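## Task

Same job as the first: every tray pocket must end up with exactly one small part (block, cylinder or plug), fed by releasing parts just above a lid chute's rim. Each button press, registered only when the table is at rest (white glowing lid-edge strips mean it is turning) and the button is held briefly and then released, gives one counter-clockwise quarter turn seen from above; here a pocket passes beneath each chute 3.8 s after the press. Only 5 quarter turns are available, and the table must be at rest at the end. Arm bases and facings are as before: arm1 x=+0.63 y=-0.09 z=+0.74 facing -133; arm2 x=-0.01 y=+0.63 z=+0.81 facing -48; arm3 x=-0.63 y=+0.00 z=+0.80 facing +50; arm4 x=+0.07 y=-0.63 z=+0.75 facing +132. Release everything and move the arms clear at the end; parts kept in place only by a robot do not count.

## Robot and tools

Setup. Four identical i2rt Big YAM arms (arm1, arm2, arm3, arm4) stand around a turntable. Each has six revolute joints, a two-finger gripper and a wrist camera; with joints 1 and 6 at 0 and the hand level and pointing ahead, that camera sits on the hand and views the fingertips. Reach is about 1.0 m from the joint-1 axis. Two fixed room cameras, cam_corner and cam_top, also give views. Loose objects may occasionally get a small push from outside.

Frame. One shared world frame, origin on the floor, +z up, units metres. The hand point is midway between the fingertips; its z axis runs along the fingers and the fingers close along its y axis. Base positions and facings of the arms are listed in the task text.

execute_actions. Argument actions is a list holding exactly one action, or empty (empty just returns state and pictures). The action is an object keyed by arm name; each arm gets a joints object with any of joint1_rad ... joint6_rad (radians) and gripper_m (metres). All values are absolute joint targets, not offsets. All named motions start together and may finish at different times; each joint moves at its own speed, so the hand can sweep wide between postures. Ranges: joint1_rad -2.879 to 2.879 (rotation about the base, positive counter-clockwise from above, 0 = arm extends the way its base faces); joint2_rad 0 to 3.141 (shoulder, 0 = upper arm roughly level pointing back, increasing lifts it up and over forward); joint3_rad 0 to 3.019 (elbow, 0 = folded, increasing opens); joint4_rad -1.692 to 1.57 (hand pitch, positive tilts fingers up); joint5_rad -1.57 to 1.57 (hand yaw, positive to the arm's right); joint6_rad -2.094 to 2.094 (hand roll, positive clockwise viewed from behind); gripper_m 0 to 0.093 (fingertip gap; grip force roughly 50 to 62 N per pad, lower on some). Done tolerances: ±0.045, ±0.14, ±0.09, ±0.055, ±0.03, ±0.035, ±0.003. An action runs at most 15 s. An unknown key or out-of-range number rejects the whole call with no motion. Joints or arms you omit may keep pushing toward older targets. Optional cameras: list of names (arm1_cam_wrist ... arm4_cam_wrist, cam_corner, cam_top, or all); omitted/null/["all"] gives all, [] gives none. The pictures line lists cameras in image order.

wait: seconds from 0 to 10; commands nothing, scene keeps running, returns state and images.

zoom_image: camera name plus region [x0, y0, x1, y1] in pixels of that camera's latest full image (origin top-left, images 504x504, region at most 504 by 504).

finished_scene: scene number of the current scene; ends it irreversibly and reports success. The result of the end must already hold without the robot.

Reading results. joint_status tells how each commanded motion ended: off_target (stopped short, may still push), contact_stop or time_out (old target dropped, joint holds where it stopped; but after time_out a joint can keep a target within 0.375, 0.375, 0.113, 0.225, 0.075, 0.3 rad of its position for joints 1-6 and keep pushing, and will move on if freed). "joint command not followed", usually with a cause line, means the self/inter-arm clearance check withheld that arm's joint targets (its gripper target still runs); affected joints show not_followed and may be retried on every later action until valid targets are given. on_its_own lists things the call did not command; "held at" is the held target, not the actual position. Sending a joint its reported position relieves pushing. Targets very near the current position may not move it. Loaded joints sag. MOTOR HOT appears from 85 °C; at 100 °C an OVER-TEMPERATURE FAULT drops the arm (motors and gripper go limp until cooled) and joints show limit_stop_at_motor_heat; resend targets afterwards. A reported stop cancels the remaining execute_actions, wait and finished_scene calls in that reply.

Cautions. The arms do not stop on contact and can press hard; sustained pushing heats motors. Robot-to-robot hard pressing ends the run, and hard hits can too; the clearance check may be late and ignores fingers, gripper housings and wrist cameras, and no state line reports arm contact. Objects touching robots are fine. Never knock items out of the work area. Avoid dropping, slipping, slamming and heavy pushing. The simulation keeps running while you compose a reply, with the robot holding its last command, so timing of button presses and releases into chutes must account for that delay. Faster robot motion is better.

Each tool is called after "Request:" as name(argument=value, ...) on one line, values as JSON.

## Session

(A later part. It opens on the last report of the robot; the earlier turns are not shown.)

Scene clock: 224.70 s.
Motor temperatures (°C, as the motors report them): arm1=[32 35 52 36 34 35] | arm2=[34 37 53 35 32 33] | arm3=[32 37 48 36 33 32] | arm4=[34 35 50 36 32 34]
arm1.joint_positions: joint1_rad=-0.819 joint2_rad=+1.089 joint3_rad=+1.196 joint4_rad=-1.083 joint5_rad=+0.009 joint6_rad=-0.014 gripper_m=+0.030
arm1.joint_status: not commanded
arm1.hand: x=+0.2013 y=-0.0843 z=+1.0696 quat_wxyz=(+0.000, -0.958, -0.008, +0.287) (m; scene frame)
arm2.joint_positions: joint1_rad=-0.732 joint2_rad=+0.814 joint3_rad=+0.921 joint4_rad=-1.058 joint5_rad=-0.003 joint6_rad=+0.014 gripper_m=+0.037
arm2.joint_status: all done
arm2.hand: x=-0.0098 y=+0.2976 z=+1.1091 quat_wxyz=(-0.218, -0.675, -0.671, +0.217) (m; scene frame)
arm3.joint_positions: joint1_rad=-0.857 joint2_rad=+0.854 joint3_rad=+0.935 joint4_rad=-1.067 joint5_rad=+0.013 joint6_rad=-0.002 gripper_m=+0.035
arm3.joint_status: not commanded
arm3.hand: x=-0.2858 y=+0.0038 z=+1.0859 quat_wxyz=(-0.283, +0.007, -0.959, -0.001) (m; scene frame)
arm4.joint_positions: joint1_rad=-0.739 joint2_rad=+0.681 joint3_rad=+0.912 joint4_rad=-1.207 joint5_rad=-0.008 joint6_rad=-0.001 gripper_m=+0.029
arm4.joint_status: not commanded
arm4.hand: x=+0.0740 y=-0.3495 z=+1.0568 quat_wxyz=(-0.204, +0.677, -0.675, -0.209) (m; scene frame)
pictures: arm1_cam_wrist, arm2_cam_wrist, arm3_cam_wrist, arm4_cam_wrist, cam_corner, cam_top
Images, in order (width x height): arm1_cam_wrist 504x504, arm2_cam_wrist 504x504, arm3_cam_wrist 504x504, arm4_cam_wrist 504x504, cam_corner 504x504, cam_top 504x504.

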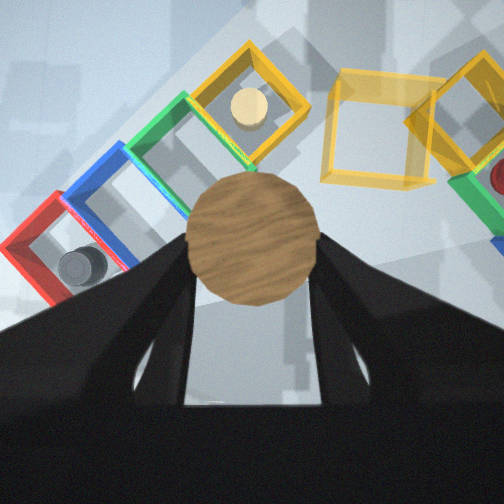

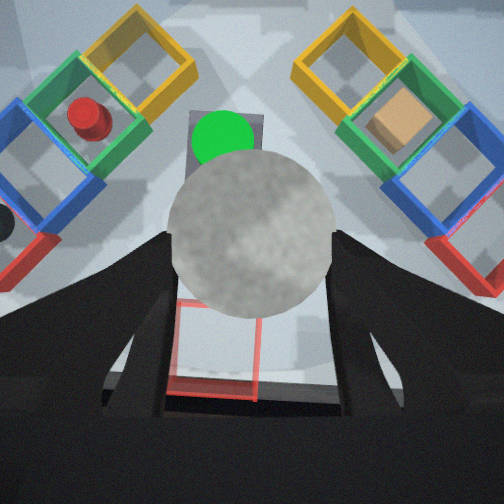

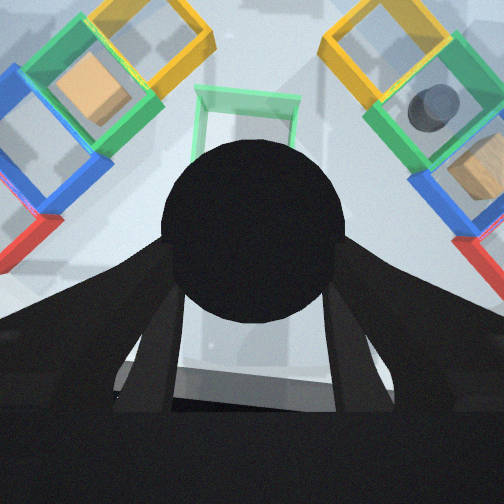

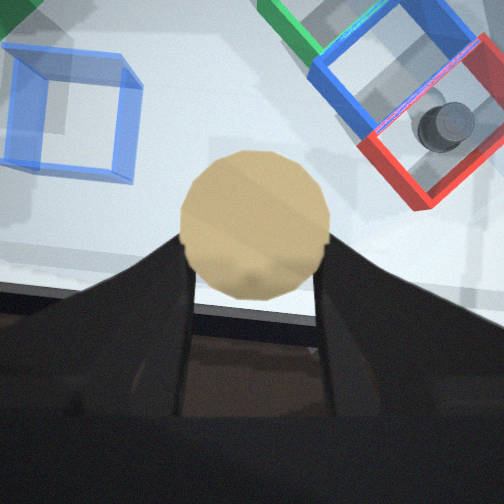

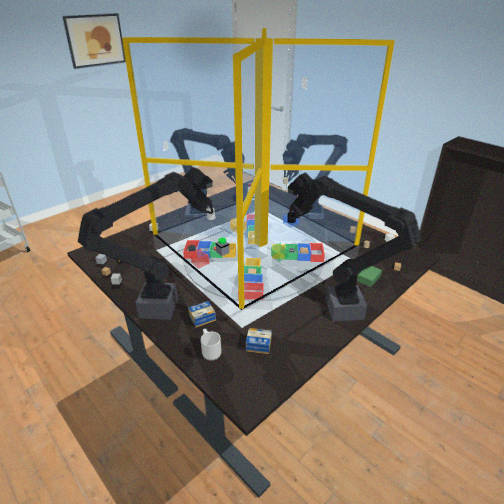

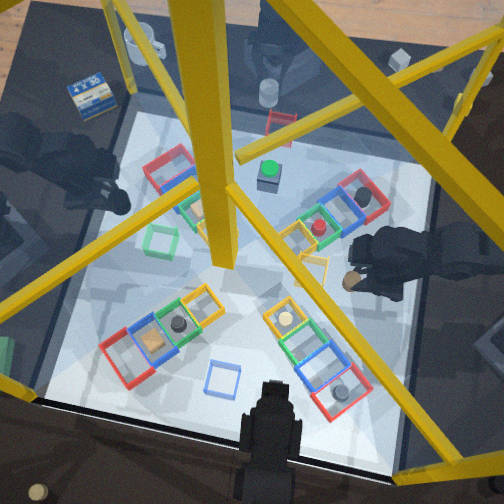

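Request:
zoom_image(camera="arm1_cam_wrist", region=[280, 30, 504, 230])

Request:
zoom_image(camera="arm4_cam_wrist", region=[0, 20, 200, 220])

Request:
zoom_image(camera="arm3_cam_wrist", region=[150, 60, 350, 220])

Request:
zoom_image(camera="arm2_cam_wrist", region=[120, 80, 340, 420])

Region (280, 30, 504, 230) of arm1_cam_wrist's 504x504 image, scaled by 2.250, with more detail than that image has; it fills the top 450 rows of this view, and the rest is white.

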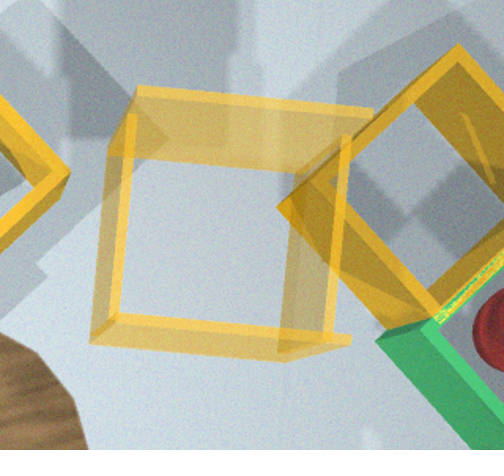

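Region (0, 20, 200, 220) of arm4_cam_wrist's 504x504 image, scaled by 2.520, with more detail than that image has.

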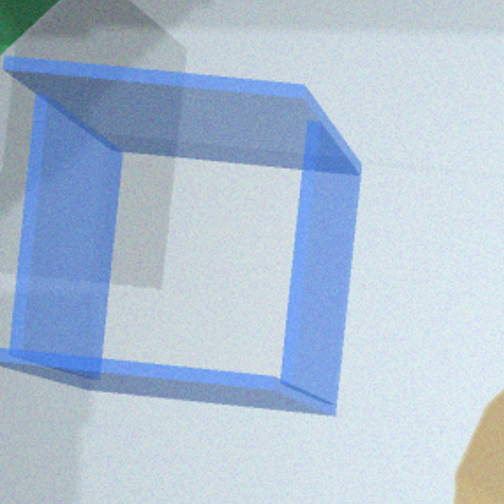

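Region (150, 60, 350, 220) of arm3_cam_wrist's 504x504 image, scaled by 2.520, with more detail than that image has; it fills the top 403 rows of this view, and the rest is white.

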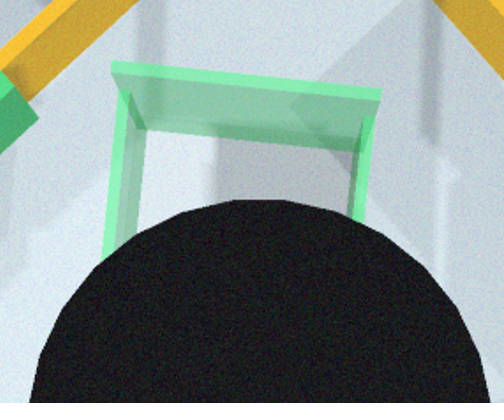

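Region (120, 80, 340, 420) of arm2_cam_wrist's 504x504 image, scaled by 1.482, with more detail than that image has; it fills the left 326 columns of this view, and the rest is white.

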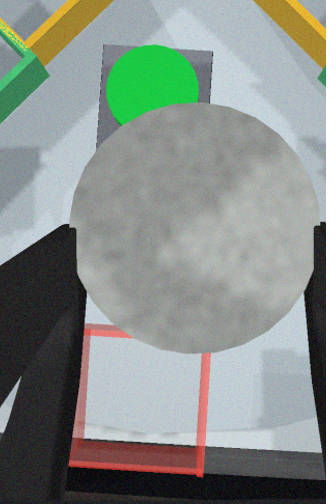

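Request:
execute_actions(actions=[{"arm1":{"joints":{"joint1_rad":-0.985,"joint2_rad":1.285,"joint3_rad":1.058,"joint4_rad":-0.73}},"arm2":{"joints":{"joint1_rad":-0.682,"joint2_rad":1.07,"joint3_rad":0.72,"joint4_rad":-0.583}},"arm3":{"joints":{"joint1_rad":-0.842,"joint2_rad":1.052,"joint3_rad":0.702,"joint4_rad":-0.607}},"arm4":{"joints":{"joint1_rad":-0.46,"joint2_rad":0.895,"joint3_rad":0.742,"joint4_rad":-0.804}}}])

Scene clock: 277.93 s.
Motor temperatures (°C, as the motors report them): arm1=[32 35 54 36 34 35] | arm2=[34 35 53 35 32 33] | arm3=[32 37 50 36 33 32] | arm4=[34 35 53 36 32 34]
arm1.joint_positions: joint1_rad=-0.992 joint2_rad=+1.291 joint3_rad=+1.054 joint4_rad=-0.751 joint5_rad=+0.010 joint6_rad=-0.014 gripper_m=+0.030
arm1.joint_status: all done
arm1.hand: x=+0.1450 y=-0.0014 z=+0.9513 quat_wxyz=(+0.026, -0.957, +0.075, +0.279) (m; scene frame)
arm2.joint_positions: joint1_rad=-0.685 joint2_rad=+1.074 joint3_rad=+0.698 joint4_rad=-0.600 joint5_rad=-0.003 joint6_rad=+0.014 gripper_m=+0.037
arm2.joint_status: all done
arm2.hand: x=+0.0079 y=+0.2371 z=+0.9681 quat_wxyz=(-0.214, -0.662, -0.689, +0.204) (m; scene frame)
arm3.joint_positions: joint1_rad=-0.851 joint2_rad=+1.068 joint3_rad=+0.677 joint4_rad=-0.633 joint5_rad=+0.013 joint6_rad=-0.002 gripper_m=+0.035
arm3.joint_status: all done
arm3.hand: x=-0.2483 y=+0.0086 z=+0.9386 quat_wxyz=(-0.265, +0.010, -0.964, -0.002) (m; scene frame)
arm4.joint_positions: joint1_rad=-0.466 joint2_rad=+0.909 joint3_rad=+0.731 joint4_rad=-0.823 joint5_rad=-0.008 joint6_rad=-0.001 gripper_m=+0.029
arm4.joint_status: all done
arm4.hand: x=-0.0210 y=-0.2916 z=+0.9479 quat_wxyz=(-0.166, +0.766, -0.578, -0.226) (m; scene frame)
pictures: arm1_cam_wrist, arm2_cam_wrist, arm3_cam_wrist, arm4_cam_wrist, cam_corner, cam_top
Images, in order (width x height): arm1_cam_wrist 504x504, arm2_cam_wrist 504x504, arm3_cam_wrist 504x504, arm4_cam_wrist 504x504, cam_corner 504x504, cam_top 504x504.

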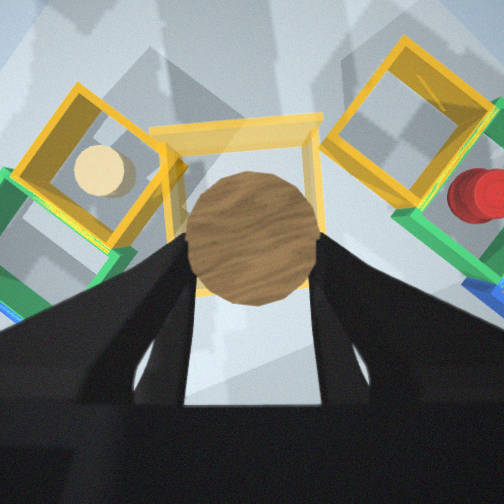

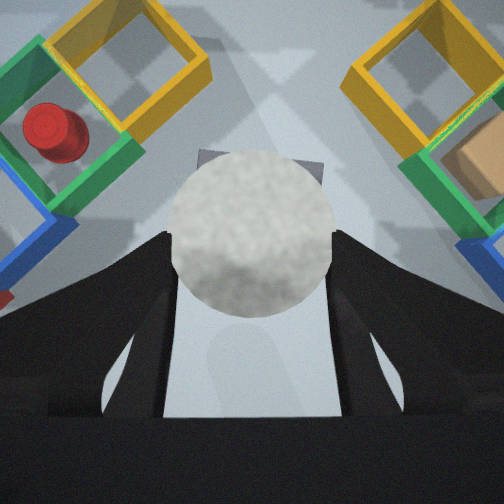

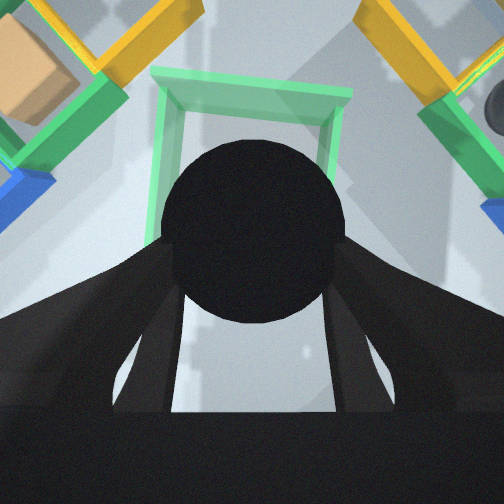

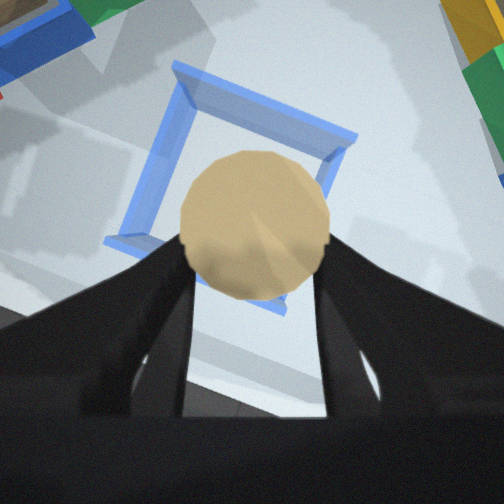

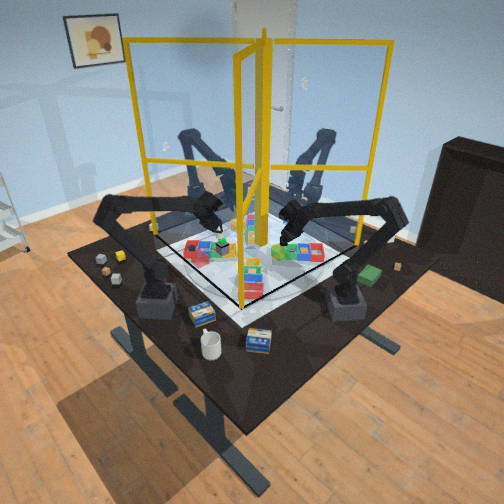

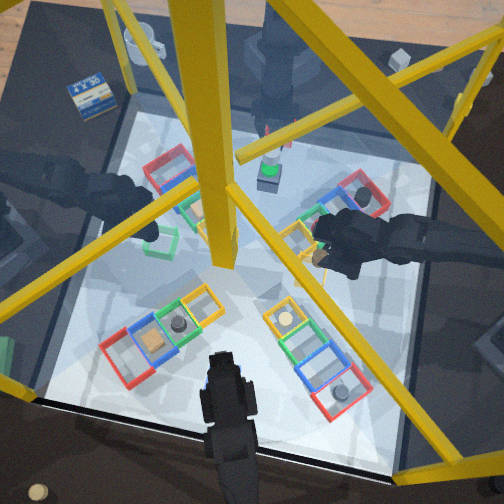

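Request:
execute_actions(actions=[{"arm1":{"joints":{"joint1_rad":-0.975,"joint2_rad":1.315,"joint3_rad":1.118}},"arm2":{"joints":{"joint1_rad":-0.7,"joint4_rad":-0.56}},"arm3":{"joints":{"joint1_rad":-0.835,"joint3_rad":0.755,"joint4_rad":-0.605}},"arm4":{"joints":{"joint1_rad":-0.44,"joint2_rad":0.93,"joint3_rad":0.79,"joint4_rad":-0.79}}}], cameras=["arm1_cam_wrist","arm2_cam_wrist","arm3_cam_wrist","arm4_cam_wrist"])

Scene clock: 314.07 s.
Motor temperatures (°C, as the motors report them): arm1=[32 36 52 36 34 35] | arm2=[34 35 55 35 32 33] | arm3=[32 37 49 36 33 32] | arm4=[34 35 51 36 32 34]
arm1.joint_positions: joint1_rad=-0.982 joint2_rad=+1.291 joint3_rad=+1.064 joint4_rad=-0.751 joint5_rad=+0.010 joint6_rad=-0.014 gripper_m=+0.030
arm1.joint_status: all done
arm1.hand: x=+0.1413 y=-0.0059 z=+0.9560 quat_wxyz=(+0.025, -0.956, +0.070, +0.283) (m; scene frame)
arm2.joint_positions: joint1_rad=-0.693 joint2_rad=+1.074 joint3_rad=+0.698 joint4_rad=-0.578 joint5_rad=-0.003 joint6_rad=+0.014 gripper_m=+0.037
arm2.joint_status: all done
arm2.hand: x=+0.0050 y=+0.2324 z=+0.9713 quat_wxyz=(-0.221, -0.662, -0.684, +0.212) (m; scene frame)
arm3.joint_positions: joint1_rad=-0.844 joint2_rad=+1.068 joint3_rad=+0.693 joint4_rad=-0.630 joint5_rad=+0.013 joint6_rad=-0.002 gripper_m=+0.035
arm3.joint_status: all done
arm3.hand: x=-0.2422 y=+0.0113 z=+0.9464 quat_wxyz=(-0.273, +0.013, -0.962, -0.003) (m; scene frame)
arm4.joint_positions: joint1_rad=-0.453 joint2_rad=+0.919 joint3_rad=+0.731 joint4_rad=-0.809 joint5_rad=-0.008 joint6_rad=-0.001 gripper_m=+0.029
arm4.joint_status: all done
arm4.hand: x=-0.0262 y=-0.2895 z=+0.9463 quat_wxyz=(-0.166, +0.769, -0.573, -0.228) (m; scene frame)
pictures: arm1_cam_wrist, arm2_cam_wrist, arm3_cam_wrist, arm4_cam_wrist
Images, in order (width x height): arm1_cam_wrist 504x504, arm2_cam_wrist 504x504, arm3_cam_wrist 504x504, arm4_cam_wrist 504x504.

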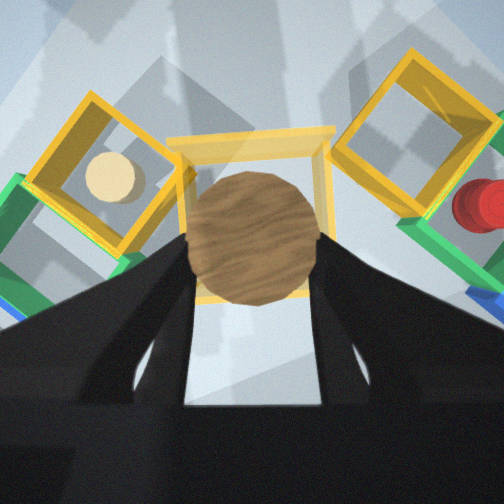

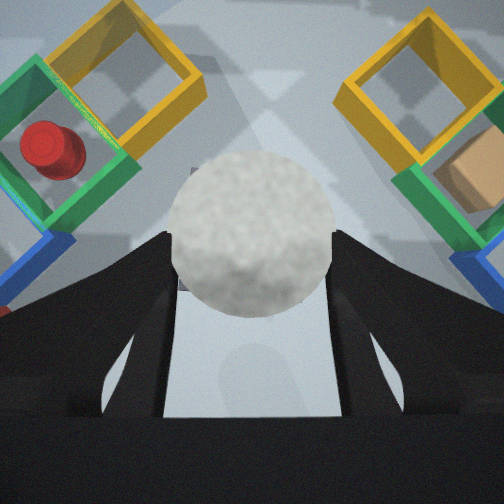

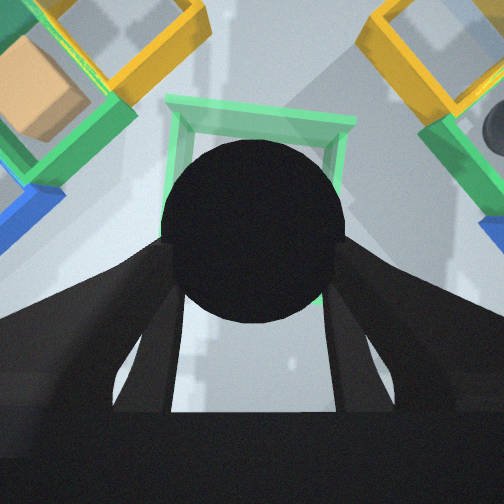

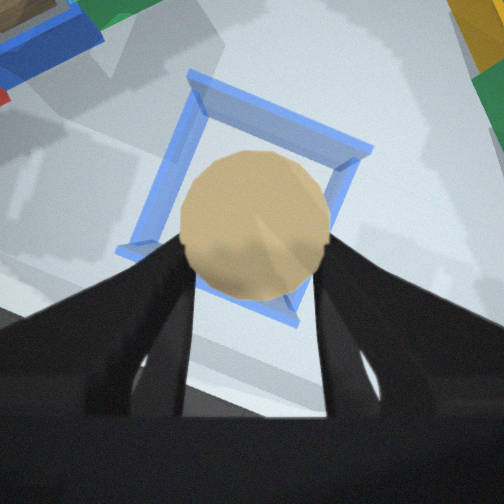

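Request:
execute_actions(actions=[{"arm1":{"joints":{"joint4_rad":-0.70}},"arm3":{"joints":{"joint4_rad":-0.565}},"arm4":{"joints":{"joint4_rad":-0.755,"joint1_rad":-0.435}}}], cameras=["arm1_cam_wrist","arm3_cam_wrist","arm4_cam_wrist"])

Scene clock: 331.67 s.
Motor temperatures (°C, as the motors report them): arm1=[32 36 55 36 34 35] | arm2=[34 35 55 35 32 33] | arm3=[32 37 51 36 33 32] | arm4=[34 35 55 36 32 34]
arm1.joint_positions: joint1_rad=-0.982 joint2_rad=+1.291 joint3_rad=+1.064 joint4_rad=-0.722 joint5_rad=+0.010 joint6_rad=-0.014 gripper_m=+0.030
arm1.joint_status: all done
arm1.hand: x=+0.1354 y=-0.0049 z=+0.9600 quat_wxyz=(+0.026, -0.952, +0.070, +0.297) (m; scene frame)
arm2.joint_positions: joint1_rad=-0.693 joint2_rad=+1.074 joint3_rad=+0.698 joint4_rad=-0.578 joint5_rad=-0.003 joint6_rad=+0.014 gripper_m=+0.037
arm2.joint_status: not commanded
arm2.hand: x=+0.0050 y=+0.2324 z=+0.9713 quat_wxyz=(-0.221, -0.662, -0.684, +0.212) (m; scene frame)
arm3.joint_positions: joint1_rad=-0.844 joint2_rad=+1.068 joint3_rad=+0.693 joint4_rad=-0.592 joint5_rad=+0.013 joint6_rad=-0.002 gripper_m=+0.035
arm3.joint_status: all done
arm3.hand: x=-0.2343 y=+0.0115 z=+0.9515 quat_wxyz=(-0.292, +0.013, -0.956, -0.003) (m; scene frame)
arm4.joint_positions: joint1_rad=-0.449 joint2_rad=+0.919 joint3_rad=+0.731 joint4_rad=-0.774 joint5_rad=-0.008 joint6_rad=-0.001 gripper_m=+0.029
arm4.joint_status: all done
arm4.hand: x=-0.0295 y=-0.2831 z=+0.9511 quat_wxyz=(-0.175, +0.766, -0.569, -0.242) (m; scene frame)
pictures: arm1_cam_wrist, arm3_cam_wrist, arm4_cam_wrist
Images, in order (width x height): arm1_cam_wrist 504x504, arm3_cam_wrist 504x504, arm4_cam_wrist 504x504.

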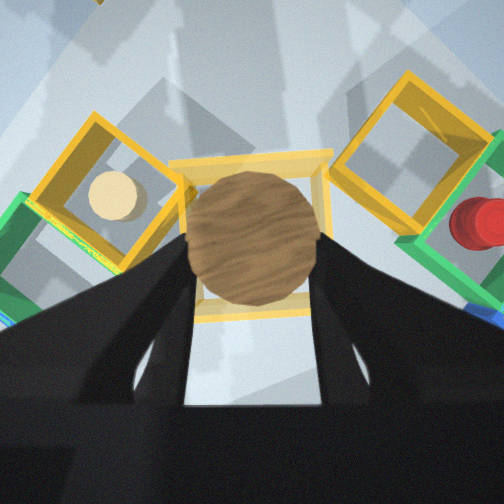

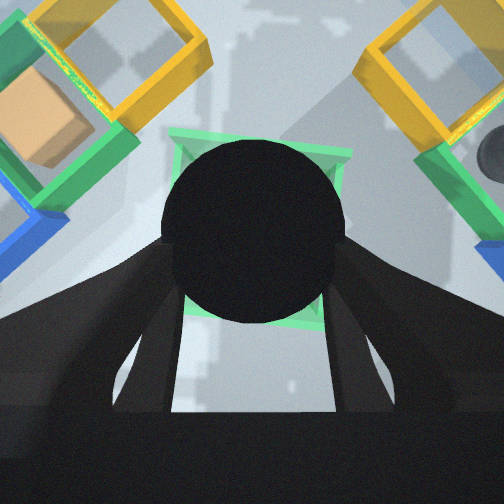

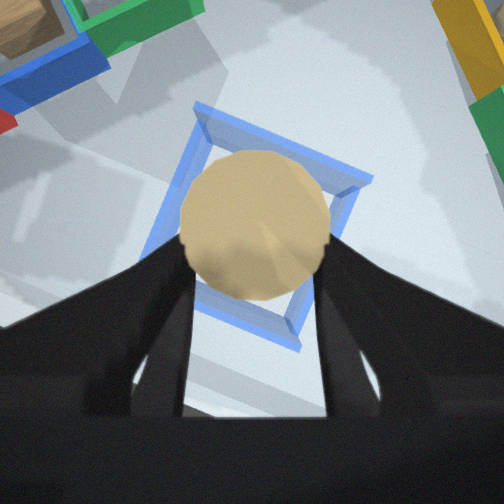

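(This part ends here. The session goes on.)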